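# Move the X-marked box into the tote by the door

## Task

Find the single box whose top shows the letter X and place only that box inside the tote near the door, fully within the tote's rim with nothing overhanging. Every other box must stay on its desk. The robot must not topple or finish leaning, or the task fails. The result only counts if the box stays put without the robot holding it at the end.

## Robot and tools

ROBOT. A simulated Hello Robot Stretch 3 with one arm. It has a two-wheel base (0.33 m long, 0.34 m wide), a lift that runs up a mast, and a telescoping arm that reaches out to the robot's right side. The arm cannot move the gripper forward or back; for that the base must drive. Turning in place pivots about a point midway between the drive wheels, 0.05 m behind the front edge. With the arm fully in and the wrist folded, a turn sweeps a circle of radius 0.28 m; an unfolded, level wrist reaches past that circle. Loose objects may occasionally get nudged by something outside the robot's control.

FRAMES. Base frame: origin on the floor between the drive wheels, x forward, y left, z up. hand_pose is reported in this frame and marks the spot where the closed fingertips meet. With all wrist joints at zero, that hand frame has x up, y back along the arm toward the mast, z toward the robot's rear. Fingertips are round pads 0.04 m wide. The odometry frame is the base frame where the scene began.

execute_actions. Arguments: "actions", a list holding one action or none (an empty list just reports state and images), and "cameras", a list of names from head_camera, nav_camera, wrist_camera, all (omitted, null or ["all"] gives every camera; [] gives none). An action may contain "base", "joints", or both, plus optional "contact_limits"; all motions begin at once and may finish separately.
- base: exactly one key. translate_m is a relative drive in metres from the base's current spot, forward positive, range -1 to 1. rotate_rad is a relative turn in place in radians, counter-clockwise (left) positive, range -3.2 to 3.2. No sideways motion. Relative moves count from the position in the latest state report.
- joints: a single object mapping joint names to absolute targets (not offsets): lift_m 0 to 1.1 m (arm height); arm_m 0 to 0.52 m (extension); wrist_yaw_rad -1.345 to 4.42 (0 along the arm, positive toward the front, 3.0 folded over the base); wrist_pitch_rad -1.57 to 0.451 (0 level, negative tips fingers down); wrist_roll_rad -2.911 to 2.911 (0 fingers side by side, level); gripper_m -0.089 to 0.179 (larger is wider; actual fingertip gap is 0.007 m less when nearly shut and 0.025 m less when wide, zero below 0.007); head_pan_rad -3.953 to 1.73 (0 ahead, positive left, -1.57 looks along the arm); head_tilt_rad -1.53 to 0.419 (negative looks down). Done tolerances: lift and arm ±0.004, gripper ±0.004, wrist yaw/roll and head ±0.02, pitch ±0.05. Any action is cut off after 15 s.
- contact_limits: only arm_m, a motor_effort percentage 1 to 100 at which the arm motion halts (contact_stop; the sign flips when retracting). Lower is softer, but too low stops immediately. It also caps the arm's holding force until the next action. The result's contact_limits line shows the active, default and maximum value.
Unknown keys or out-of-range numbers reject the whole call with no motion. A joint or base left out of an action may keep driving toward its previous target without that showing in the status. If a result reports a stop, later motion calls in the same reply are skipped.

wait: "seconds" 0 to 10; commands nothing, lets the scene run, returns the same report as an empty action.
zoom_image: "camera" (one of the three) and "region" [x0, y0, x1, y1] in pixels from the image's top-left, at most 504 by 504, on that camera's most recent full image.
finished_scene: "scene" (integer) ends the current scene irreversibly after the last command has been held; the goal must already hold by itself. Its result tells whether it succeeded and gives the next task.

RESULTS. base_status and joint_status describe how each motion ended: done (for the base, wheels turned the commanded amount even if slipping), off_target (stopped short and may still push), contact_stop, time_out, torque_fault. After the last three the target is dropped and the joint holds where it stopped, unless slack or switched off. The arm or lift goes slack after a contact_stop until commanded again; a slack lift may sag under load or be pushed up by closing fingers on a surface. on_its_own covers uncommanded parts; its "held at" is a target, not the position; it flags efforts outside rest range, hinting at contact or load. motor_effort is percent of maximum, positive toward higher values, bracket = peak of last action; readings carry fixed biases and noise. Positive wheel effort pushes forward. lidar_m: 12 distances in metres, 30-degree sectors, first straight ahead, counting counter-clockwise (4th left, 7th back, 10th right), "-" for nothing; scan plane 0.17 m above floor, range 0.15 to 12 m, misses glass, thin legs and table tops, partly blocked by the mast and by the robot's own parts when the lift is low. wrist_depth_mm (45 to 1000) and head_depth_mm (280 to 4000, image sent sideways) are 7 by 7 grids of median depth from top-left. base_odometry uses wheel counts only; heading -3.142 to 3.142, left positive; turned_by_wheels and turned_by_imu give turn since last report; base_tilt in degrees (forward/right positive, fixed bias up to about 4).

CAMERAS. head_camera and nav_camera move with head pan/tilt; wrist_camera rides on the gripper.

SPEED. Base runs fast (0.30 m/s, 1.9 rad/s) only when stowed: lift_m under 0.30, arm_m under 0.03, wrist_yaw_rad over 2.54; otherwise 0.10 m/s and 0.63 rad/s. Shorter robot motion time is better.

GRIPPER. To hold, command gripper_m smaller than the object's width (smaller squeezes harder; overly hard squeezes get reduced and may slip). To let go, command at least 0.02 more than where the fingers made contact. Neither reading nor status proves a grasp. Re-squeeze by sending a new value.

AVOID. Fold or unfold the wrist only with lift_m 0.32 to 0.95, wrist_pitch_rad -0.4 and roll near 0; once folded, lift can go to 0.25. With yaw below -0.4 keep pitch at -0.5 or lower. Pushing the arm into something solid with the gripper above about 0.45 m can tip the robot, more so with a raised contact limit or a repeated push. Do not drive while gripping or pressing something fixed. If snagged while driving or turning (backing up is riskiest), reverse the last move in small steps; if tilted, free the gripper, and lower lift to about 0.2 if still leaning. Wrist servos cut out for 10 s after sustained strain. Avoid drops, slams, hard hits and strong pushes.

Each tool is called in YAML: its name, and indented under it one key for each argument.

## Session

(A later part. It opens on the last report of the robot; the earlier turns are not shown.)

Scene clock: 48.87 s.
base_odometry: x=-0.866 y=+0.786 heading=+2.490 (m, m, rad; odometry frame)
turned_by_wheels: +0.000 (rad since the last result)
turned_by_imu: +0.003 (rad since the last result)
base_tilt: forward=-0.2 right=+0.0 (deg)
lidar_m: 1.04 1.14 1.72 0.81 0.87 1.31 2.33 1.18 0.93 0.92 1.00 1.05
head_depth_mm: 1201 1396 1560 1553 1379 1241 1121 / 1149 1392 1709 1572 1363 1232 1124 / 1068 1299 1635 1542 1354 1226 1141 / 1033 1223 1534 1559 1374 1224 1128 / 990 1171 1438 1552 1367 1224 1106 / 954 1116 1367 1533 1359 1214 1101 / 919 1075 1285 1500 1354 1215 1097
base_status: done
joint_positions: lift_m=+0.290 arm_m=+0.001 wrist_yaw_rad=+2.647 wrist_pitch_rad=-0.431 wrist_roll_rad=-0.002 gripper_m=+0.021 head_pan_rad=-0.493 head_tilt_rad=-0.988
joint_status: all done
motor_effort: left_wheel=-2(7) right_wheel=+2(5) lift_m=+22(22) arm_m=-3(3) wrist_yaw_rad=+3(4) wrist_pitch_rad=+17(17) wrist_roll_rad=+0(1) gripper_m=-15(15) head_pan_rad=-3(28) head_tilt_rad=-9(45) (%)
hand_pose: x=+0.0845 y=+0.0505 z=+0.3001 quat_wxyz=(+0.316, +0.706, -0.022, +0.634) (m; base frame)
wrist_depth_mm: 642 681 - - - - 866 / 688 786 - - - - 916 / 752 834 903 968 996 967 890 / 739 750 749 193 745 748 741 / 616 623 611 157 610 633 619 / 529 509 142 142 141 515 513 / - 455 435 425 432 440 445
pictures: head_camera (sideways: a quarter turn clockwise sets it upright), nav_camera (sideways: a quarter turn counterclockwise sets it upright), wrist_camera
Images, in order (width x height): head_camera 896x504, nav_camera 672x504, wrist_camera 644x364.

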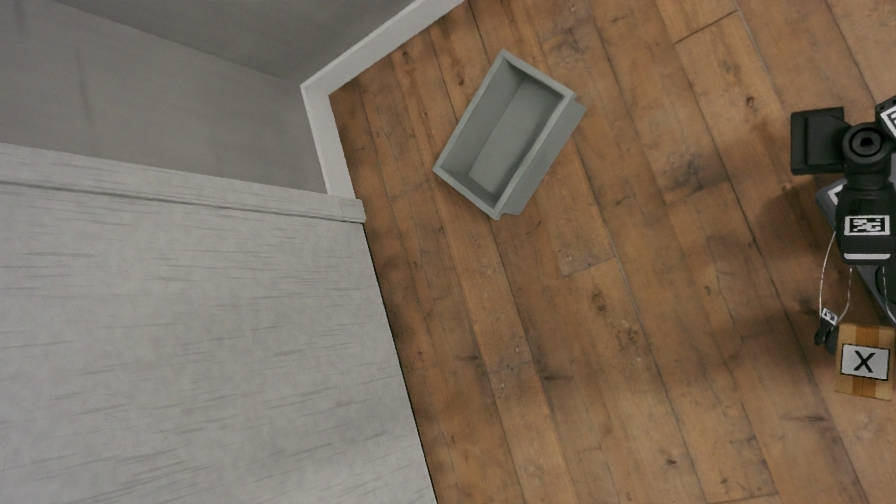

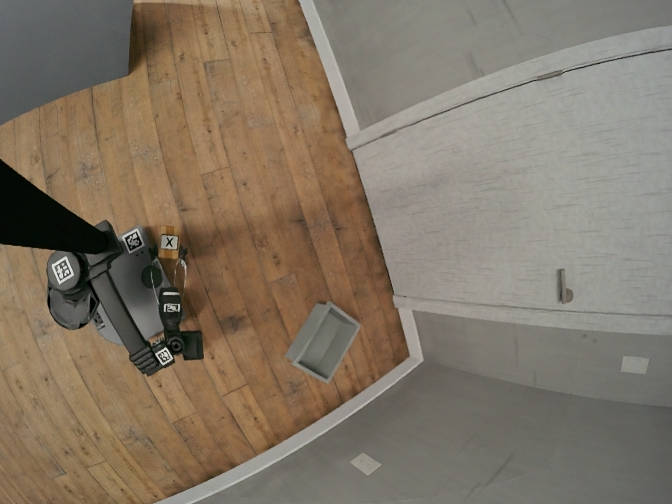

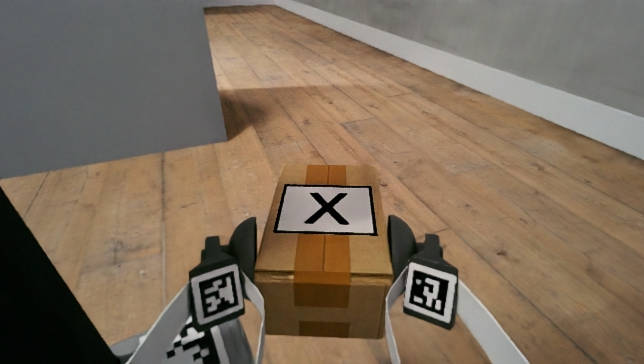

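execute_actions:
  actions:
    - {"base":{"rotate_rad":0.72},"joints":{"lift_m":0.34,"head_pan_rad":-1.57}}
  cameras: []

execute_actions:
  actions:
    - {"joints":{"wrist_yaw_rad":0,"arm_m":0.38}}
  cameras: []

execute_actions:
  actions:
    - {"joints":{"wrist_pitch_rad":-0.75,"lift_m":0.3}}

Scene clock: 51.10 s.
base_odometry: x=-0.866 y=+0.786 heading=-3.074 (m, m, rad; odometry frame)
turned_by_wheels: +0.720 (rad since the last result)
turned_by_imu: +0.703 (rad since the last result)
base_tilt: forward=-0.1 right=-0.1 (deg)
lidar_m: 1.26 0.81 0.81 0.96 1.77 1.72 1.05 0.92 0.92 1.10 1.04 1.04
head_depth_mm: 950 1064 1212 1433 1404 1245 1124 / 1044 1189 1382 1531 1379 1233 1134 / 1153 1339 1582 1559 1377 1250 - / 1280 1516 1736 1502 1367 1259 - / 1218 1433 1688 1518 1363 1219 1100 / 1110 1283 1527 1535 1360 1213 1100 / 1012 1161 1361 1508 1356 1211 1099
base_status: done
joint_positions: lift_m=+0.340 arm_m=+0.001 wrist_yaw_rad=+2.647 wrist_pitch_rad=-0.431 wrist_roll_rad=-0.002 gripper_m=+0.021 head_pan_rad=-1.563 head_tilt_rad=-0.988
joint_status: all done
motor_effort: left_wheel=-2(9) right_wheel=+2(7) lift_m=+34(37) arm_m=-3(3) wrist_yaw_rad=+4(4) wrist_pitch_rad=+17(17) wrist_roll_rad=+0(0) gripper_m=-15(15) head_pan_rad=-4(43) head_tilt_rad=-8(8) (%)
hand_pose: x=+0.0845 y=+0.0505 z=+0.3495 quat_wxyz=(+0.316, +0.706, -0.022, +0.634) (m; base frame)
wrist_depth_mm: - 970 894 788 732 - - / - - 993 865 821 - - / - - - 945 880 - - / 842 843 843 192 848 836 834 / 684 688 684 156 691 676 685 / 599 573 142 142 141 577 578 / - 506 496 469 477 500 496
pictures: none
No camera images: the call's "cameras" was empty. Leave "cameras" out to get every camera's image.

Scene clock: 55.10 s.
base_odometry: x=-0.866 y=+0.786 heading=-3.074 (m, m, rad; odometry frame)
turned_by_wheels: +0.000 (rad since the last result)
turned_by_imu: +0.000 (rad since the last result)
base_tilt: forward=-0.1 right=+0.0 (deg)
lidar_m: 1.26 0.81 0.81 0.96 1.78 1.72 1.04 0.92 0.93 1.10 1.04 1.04
head_depth_mm: 949 1070 1213 1424 1389 1239 1124 / 1040 1187 1372 1532 1377 1236 1134 / 1149 1327 1589 1598 1376 1245 - / 1283 1511 1729 1489 1370 1226 - / 1217 1433 1694 1508 1373 1222 1102 / 1112 1287 1524 1541 1361 1217 1101 / 1015 1167 1372 1505 1359 1209 1095
base_status: not commanded
joint_positions: lift_m=+0.340 arm_m=+0.380 wrist_yaw_rad=+0.002 wrist_pitch_rad=-0.431 wrist_roll_rad=-0.002 gripper_m=+0.021 head_pan_rad=-1.563 head_tilt_rad=-0.988
joint_status: all done
motor_effort: left_wheel=-2(2) right_wheel=+2(2) lift_m=+34(34) arm_m=+4(4) wrist_yaw_rad=-3(7) wrist_pitch_rad=+17(17) wrist_roll_rad=+0(1) gripper_m=-15(15) head_pan_rad=-4(4) head_tilt_rad=-8(8) (%)
hand_pose: x=-0.0210 y=-0.7473 z=+0.3495 quat_wxyz=(+0.692, +0.152, -0.690, -0.150) (m; base frame)
wrist_depth_mm: 435 509 616 662 515 424 359 / 449 522 642 723 539 448 379 / 485 552 696 775 606 475 397 / 503 591 753 192 625 505 416 / 535 637 692 157 618 531 445 / 561 575 143 142 141 542 452 / 495 496 400 364 481 497 476
pictures: none
No camera images: the call's "cameras" was empty. Leave "cameras" out to get every camera's image.

Scene clock: 56.27 s.
base_odometry: x=-0.866 y=+0.786 heading=-3.074 (m, m, rad; odometry frame)
turned_by_wheels: +0.000 (rad since the last result)
turned_by_imu: +0.000 (rad since the last result)
base_tilt: forward=-0.2 right=+0.0 (deg)
lidar_m: 1.26 0.81 0.81 0.96 1.77 1.71 1.04 0.92 0.93 1.10 1.04 1.04
head_depth_mm: 947 1070 1212 1428 1388 1244 1122 / 1042 1180 1383 1536 1384 1231 1131 / 1150 1339 1581 1609 1378 1233 - / 1269 1508 1711 1625 1371 1224 - / 1215 1424 1680 1526 1367 1225 1103 / 1109 1285 1528 1546 1356 1218 1097 / 1021 1166 1372 1515 1357 1209 1098
base_status: not commanded
joint_positions: lift_m=+0.300 arm_m=+0.380 wrist_yaw_rad=+0.002 wrist_pitch_rad=-0.766 wrist_roll_rad=-0.002 gripper_m=+0.021 head_pan_rad=-1.563 head_tilt_rad=-0.988
joint_status: all done
motor_effort: left_wheel=-2(2) right_wheel=+2(2) lift_m=+22(33) arm_m=+4(4) wrist_yaw_rad=-3(3) wrist_pitch_rad=+9(16) wrist_roll_rad=+0(0) gripper_m=-14(15) head_pan_rad=-3(3) head_tilt_rad=-8(8) (%)
hand_pose: x=-0.0212 y=-0.6925 z=+0.2440 quat_wxyz=(+0.657, +0.265, -0.654, -0.264) (m; base frame)
wrist_depth_mm: 468 543 664 712 561 463 384 / 509 599 641 650 611 506 411 / 541 557 562 560 552 532 446 / 482 490 381 193 357 505 476 / 443 429 371 156 354 435 451 / 396 318 143 141 141 395 399 / 370 352 257 356 354 365 372
pictures: head_camera (sideways: a quarter turn clockwise sets it upright), nav_camera (sideways: a quarter turn counterclockwise sets it upright), wrist_camera
Images, in order (width x height): head_camera 896x504, nav_camera 672x504, wrist_camera 644x364.

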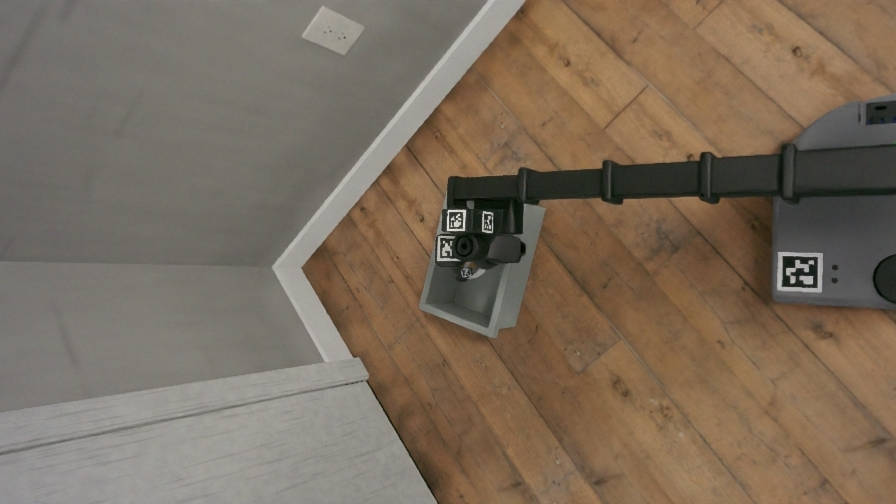

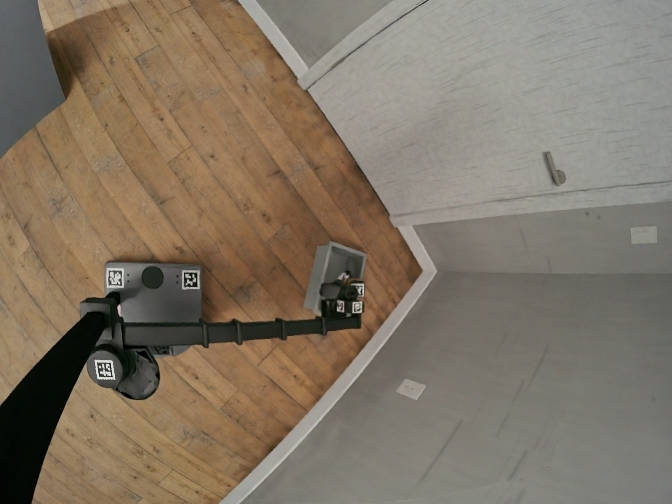

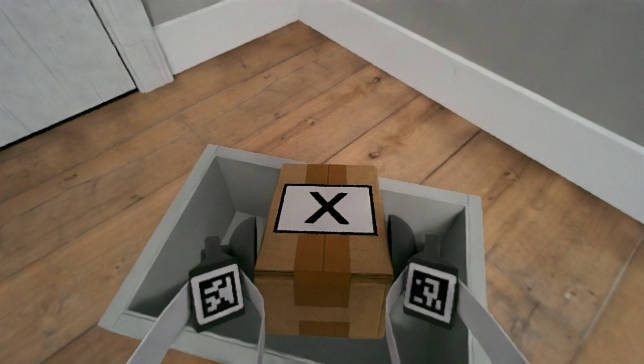

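execute_actions:
  actions:
    - {"joints":{"arm_m":0.435,"wrist_yaw_rad":0.15,"lift_m":0.2}}
  cameras: ["wrist_camera","head_camera"]

Scene clock: 58.10 s.
base_odometry: x=-0.866 y=+0.786 heading=-3.074 (m, m, rad; odometry frame)
turned_by_wheels: +0.000 (rad since the last result)
turned_by_imu: +0.000 (rad since the last result)
base_tilt: forward=-0.2 right=+0.1 (deg)
lidar_m: 1.26 0.80 0.81 0.96 1.77 1.72 1.04 0.92 0.93 1.11 1.04 1.04
head_depth_mm: 945 1067 1215 1427 1395 1240 1115 / 1041 1186 1372 1538 1378 1235 1136 / 1153 1330 1577 1594 1373 1228 - / 1273 1520 1729 1600 1362 1218 - / 1221 1433 1678 1523 1364 1223 1107 / 1108 1281 1525 1545 1359 1217 1102 / 1018 1164 1364 1502 1348 1214 1099
base_status: not commanded
joint_positions: lift_m=+0.200 arm_m=+0.435 wrist_yaw_rad=+0.147 wrist_pitch_rad=-0.767 wrist_roll_rad=-0.002 gripper_m=+0.021 head_pan_rad=-1.563 head_tilt_rad=-0.988
joint_status: all done
motor_effort: left_wheel=-2(2) right_wheel=+2(2) lift_m=+22(24) arm_m=+4(4) wrist_yaw_rad=+4(5) wrist_pitch_rad=+9(9) wrist_roll_rad=+1(0) gripper_m=-15(14) head_pan_rad=-4(4) head_tilt_rad=-8(8) (%)
hand_pose: x=+0.0030 y=-0.7456 z=+0.1439 quat_wxyz=(+0.674, +0.312, -0.634, -0.216) (m; base frame)
wrist_depth_mm: 429 487 541 572 546 444 376 / 461 470 476 484 483 466 390 / 415 417 260 257 424 418 407 / 366 350 292 193 237 224 373 / 329 212 279 157 266 242 206 / 183 219 142 142 142 284 194 / 163 223 266 261 267 258 181
pictures: head_camera (sideways: a quarter turn clockwise sets it upright), wrist_camera
Images, in order (width x height): head_camera 896x504, wrist_camera 644x364.

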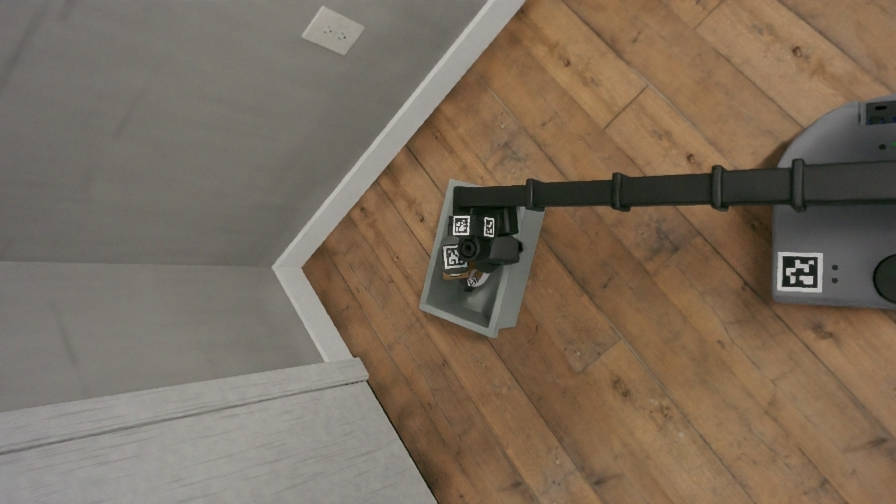

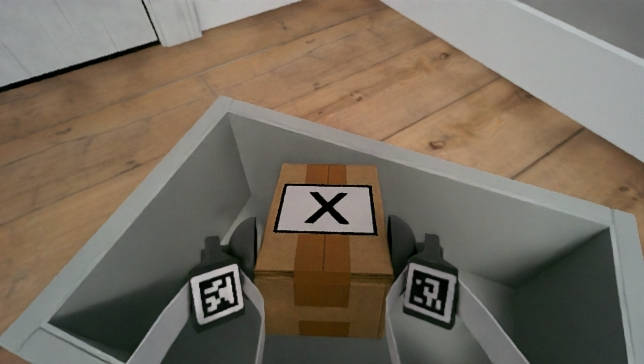

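execute_actions:
  actions:
    - {"joints":{"wrist_yaw_rad":0.05,"lift_m":0.125}}
  cameras: ["wrist_camera"]

execute_actions:
  actions:
    - {"joints":{"gripper_m":0.11}}
  cameras: []

execute_actions:
  actions:
    - {"joints":{"lift_m":0.27}}
  cameras: ["wrist_camera"]

Scene clock: 59.73 s.
base_odometry: x=-0.866 y=+0.786 heading=-3.074 (m, m, rad; odometry frame)
turned_by_wheels: +0.000 (rad since the last result)
turned_by_imu: +0.000 (rad since the last result)
base_tilt: forward=-0.1 right=+0.0 (deg)
lidar_m: 1.26 0.81 0.81 0.96 1.77 1.71 1.04 0.92 0.92 1.10 1.04 1.04
head_depth_mm: 950 1068 1213 1421 1389 1242 1124 / 1041 1184 1379 1534 1382 1232 1136 / 1154 1338 1592 1560 1379 1236 - / 1279 1514 1721 1585 1377 1225 - / 1213 1421 1685 1516 1365 1216 1100 / 1115 1291 1534 1539 1362 1219 1103 / 1021 1164 1368 1498 1353 1215 1095
base_status: not commanded
joint_positions: lift_m=+0.125 arm_m=+0.435 wrist_yaw_rad=+0.054 wrist_pitch_rad=-0.767 wrist_roll_rad=-0.002 gripper_m=+0.021 head_pan_rad=-1.563 head_tilt_rad=-0.988
joint_status: all done
motor_effort: left_wheel=-2(2) right_wheel=+2(2) lift_m=+22(23) arm_m=+4(4) wrist_yaw_rad=-5(5) wrist_pitch_rad=+9(9) wrist_roll_rad=+0(1) gripper_m=-16(15) head_pan_rad=-4(4) head_tilt_rad=-8(8) (%)
hand_pose: x=-0.0126 y=-0.7471 z=+0.0688 quat_wxyz=(+0.664, +0.282, -0.647, -0.247) (m; base frame)
wrist_depth_mm: 411 196 194 422 430 411 353 / 334 195 207 188 175 166 350 / 160 204 250 219 197 180 164 / 166 217 268 191 229 209 181 / 174 228 241 157 245 238 176 / 181 215 142 141 141 220 166 / 185 200 198 194 198 202 159
pictures: wrist_camera
Images, in order (width x height): wrist_camera 644x364.

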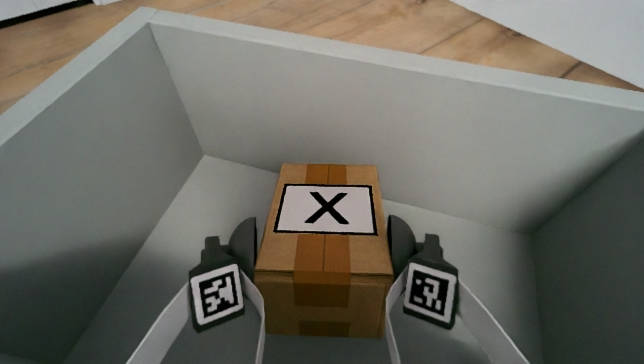

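Scene clock: 61.13 s.
base_odometry: x=-0.866 y=+0.786 heading=-3.074 (m, m, rad; odometry frame)
turned_by_wheels: +0.000 (rad since the last result)
turned_by_imu: +0.000 (rad since the last result)
base_tilt: forward=-0.2 right=-0.1 (deg)
lidar_m: 1.26 0.81 0.81 0.96 1.77 1.72 1.05 0.92 0.93 1.10 1.04 1.04
head_depth_mm: 953 1070 1218 1427 1386 1241 1117 / 1041 1184 1376 1528 1378 1234 1131 / 1154 1329 1575 1566 1375 1231 - / 1278 1514 1728 1582 1368 1226 - / 1218 1434 1689 1523 1362 1222 1104 / 1115 1285 1523 1546 1354 1222 1097 / 1017 1166 1368 1507 1353 1216 1096
base_status: not commanded
joint_positions: lift_m=+0.125 arm_m=+0.435 wrist_yaw_rad=+0.053 wrist_pitch_rad=-0.767 wrist_roll_rad=-0.002 gripper_m=+0.110 head_pan_rad=-1.563 head_tilt_rad=-0.988
joint_status: all done
motor_effort: left_wheel=-3(2) right_wheel=+2(2) lift_m=+22(22) arm_m=+4(4) wrist_yaw_rad=-4(5) wrist_pitch_rad=+10(10) wrist_roll_rad=+1(0) gripper_m=+0(83) head_pan_rad=-4(4) head_tilt_rad=-8(8) (%)
hand_pose: x=-0.0126 y=-0.7471 z=+0.0688 quat_wxyz=(+0.663, +0.282, -0.647, -0.247) (m; base frame)
wrist_depth_mm: 411 198 194 427 433 410 353 / 332 194 208 188 175 166 355 / 159 204 249 221 197 179 163 / 165 215 270 249 235 208 182 / 174 223 243 187 243 240 175 / 181 214 215 169 216 220 165 / 185 197 197 160 201 199 156
pictures: none
No camera images: the call's "cameras" was empty. Leave "cameras" out to get every camera's image.

Scene clock: 63.30 s.
base_odometry: x=-0.866 y=+0.786 heading=-3.074 (m, m, rad; odometry frame)
turned_by_wheels: +0.000 (rad since the last result)
turned_by_imu: +0.000 (rad since the last result)
base_tilt: forward=-0.2 right=+0.0 (deg)
lidar_m: 1.26 0.81 0.81 0.96 1.77 1.72 1.04 0.92 0.92 1.11 1.04 1.04
head_depth_mm: 952 1066 1222 1425 1385 1238 1122 / 1043 1183 1380 1536 1385 1228 1133 / 1157 1334 1584 1599 1378 1246 - / 1286 1518 1727 1608 1370 1221 - / 1214 1432 1693 1530 1367 1221 1107 / 1111 1286 1523 1547 1360 1217 1101 / 1018 1165 1365 1510 1349 1213 1096
base_status: not commanded
joint_positions: lift_m=+0.270 arm_m=+0.435 wrist_yaw_rad=+0.053 wrist_pitch_rad=-0.767 wrist_roll_rad=-0.002 gripper_m=+0.110 head_pan_rad=-1.563 head_tilt_rad=-0.988
joint_status: all done
motor_effort: left_wheel=-3(2) right_wheel=+2(2) lift_m=+34(36) arm_m=+4(4) wrist_yaw_rad=-4(4) wrist_pitch_rad=+10(9) wrist_roll_rad=+0(1) gripper_m=+0(0) head_pan_rad=-3(4) head_tilt_rad=-8(8) (%)
hand_pose: x=-0.0126 y=-0.7471 z=+0.2132 quat_wxyz=(+0.663, +0.282, -0.647, -0.247) (m; base frame)
wrist_depth_mm: 436 486 596 671 542 431 368 / 475 553 589 594 576 465 391 / 503 524 510 515 522 489 407 / 453 454 322 458 456 462 439 / 403 403 369 338 301 416 411 / 369 362 374 325 361 258 372 / 334 282 331 293 336 262 340
pictures: wrist_camera
Images, in order (width x height): wrist_camera 644x364.

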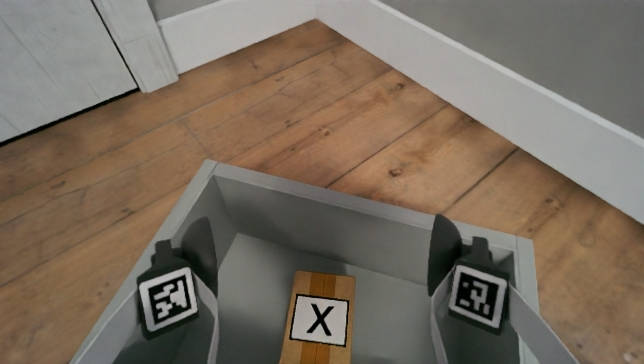

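finished_scene:
  scene: 1

The scene is finished: the task was done.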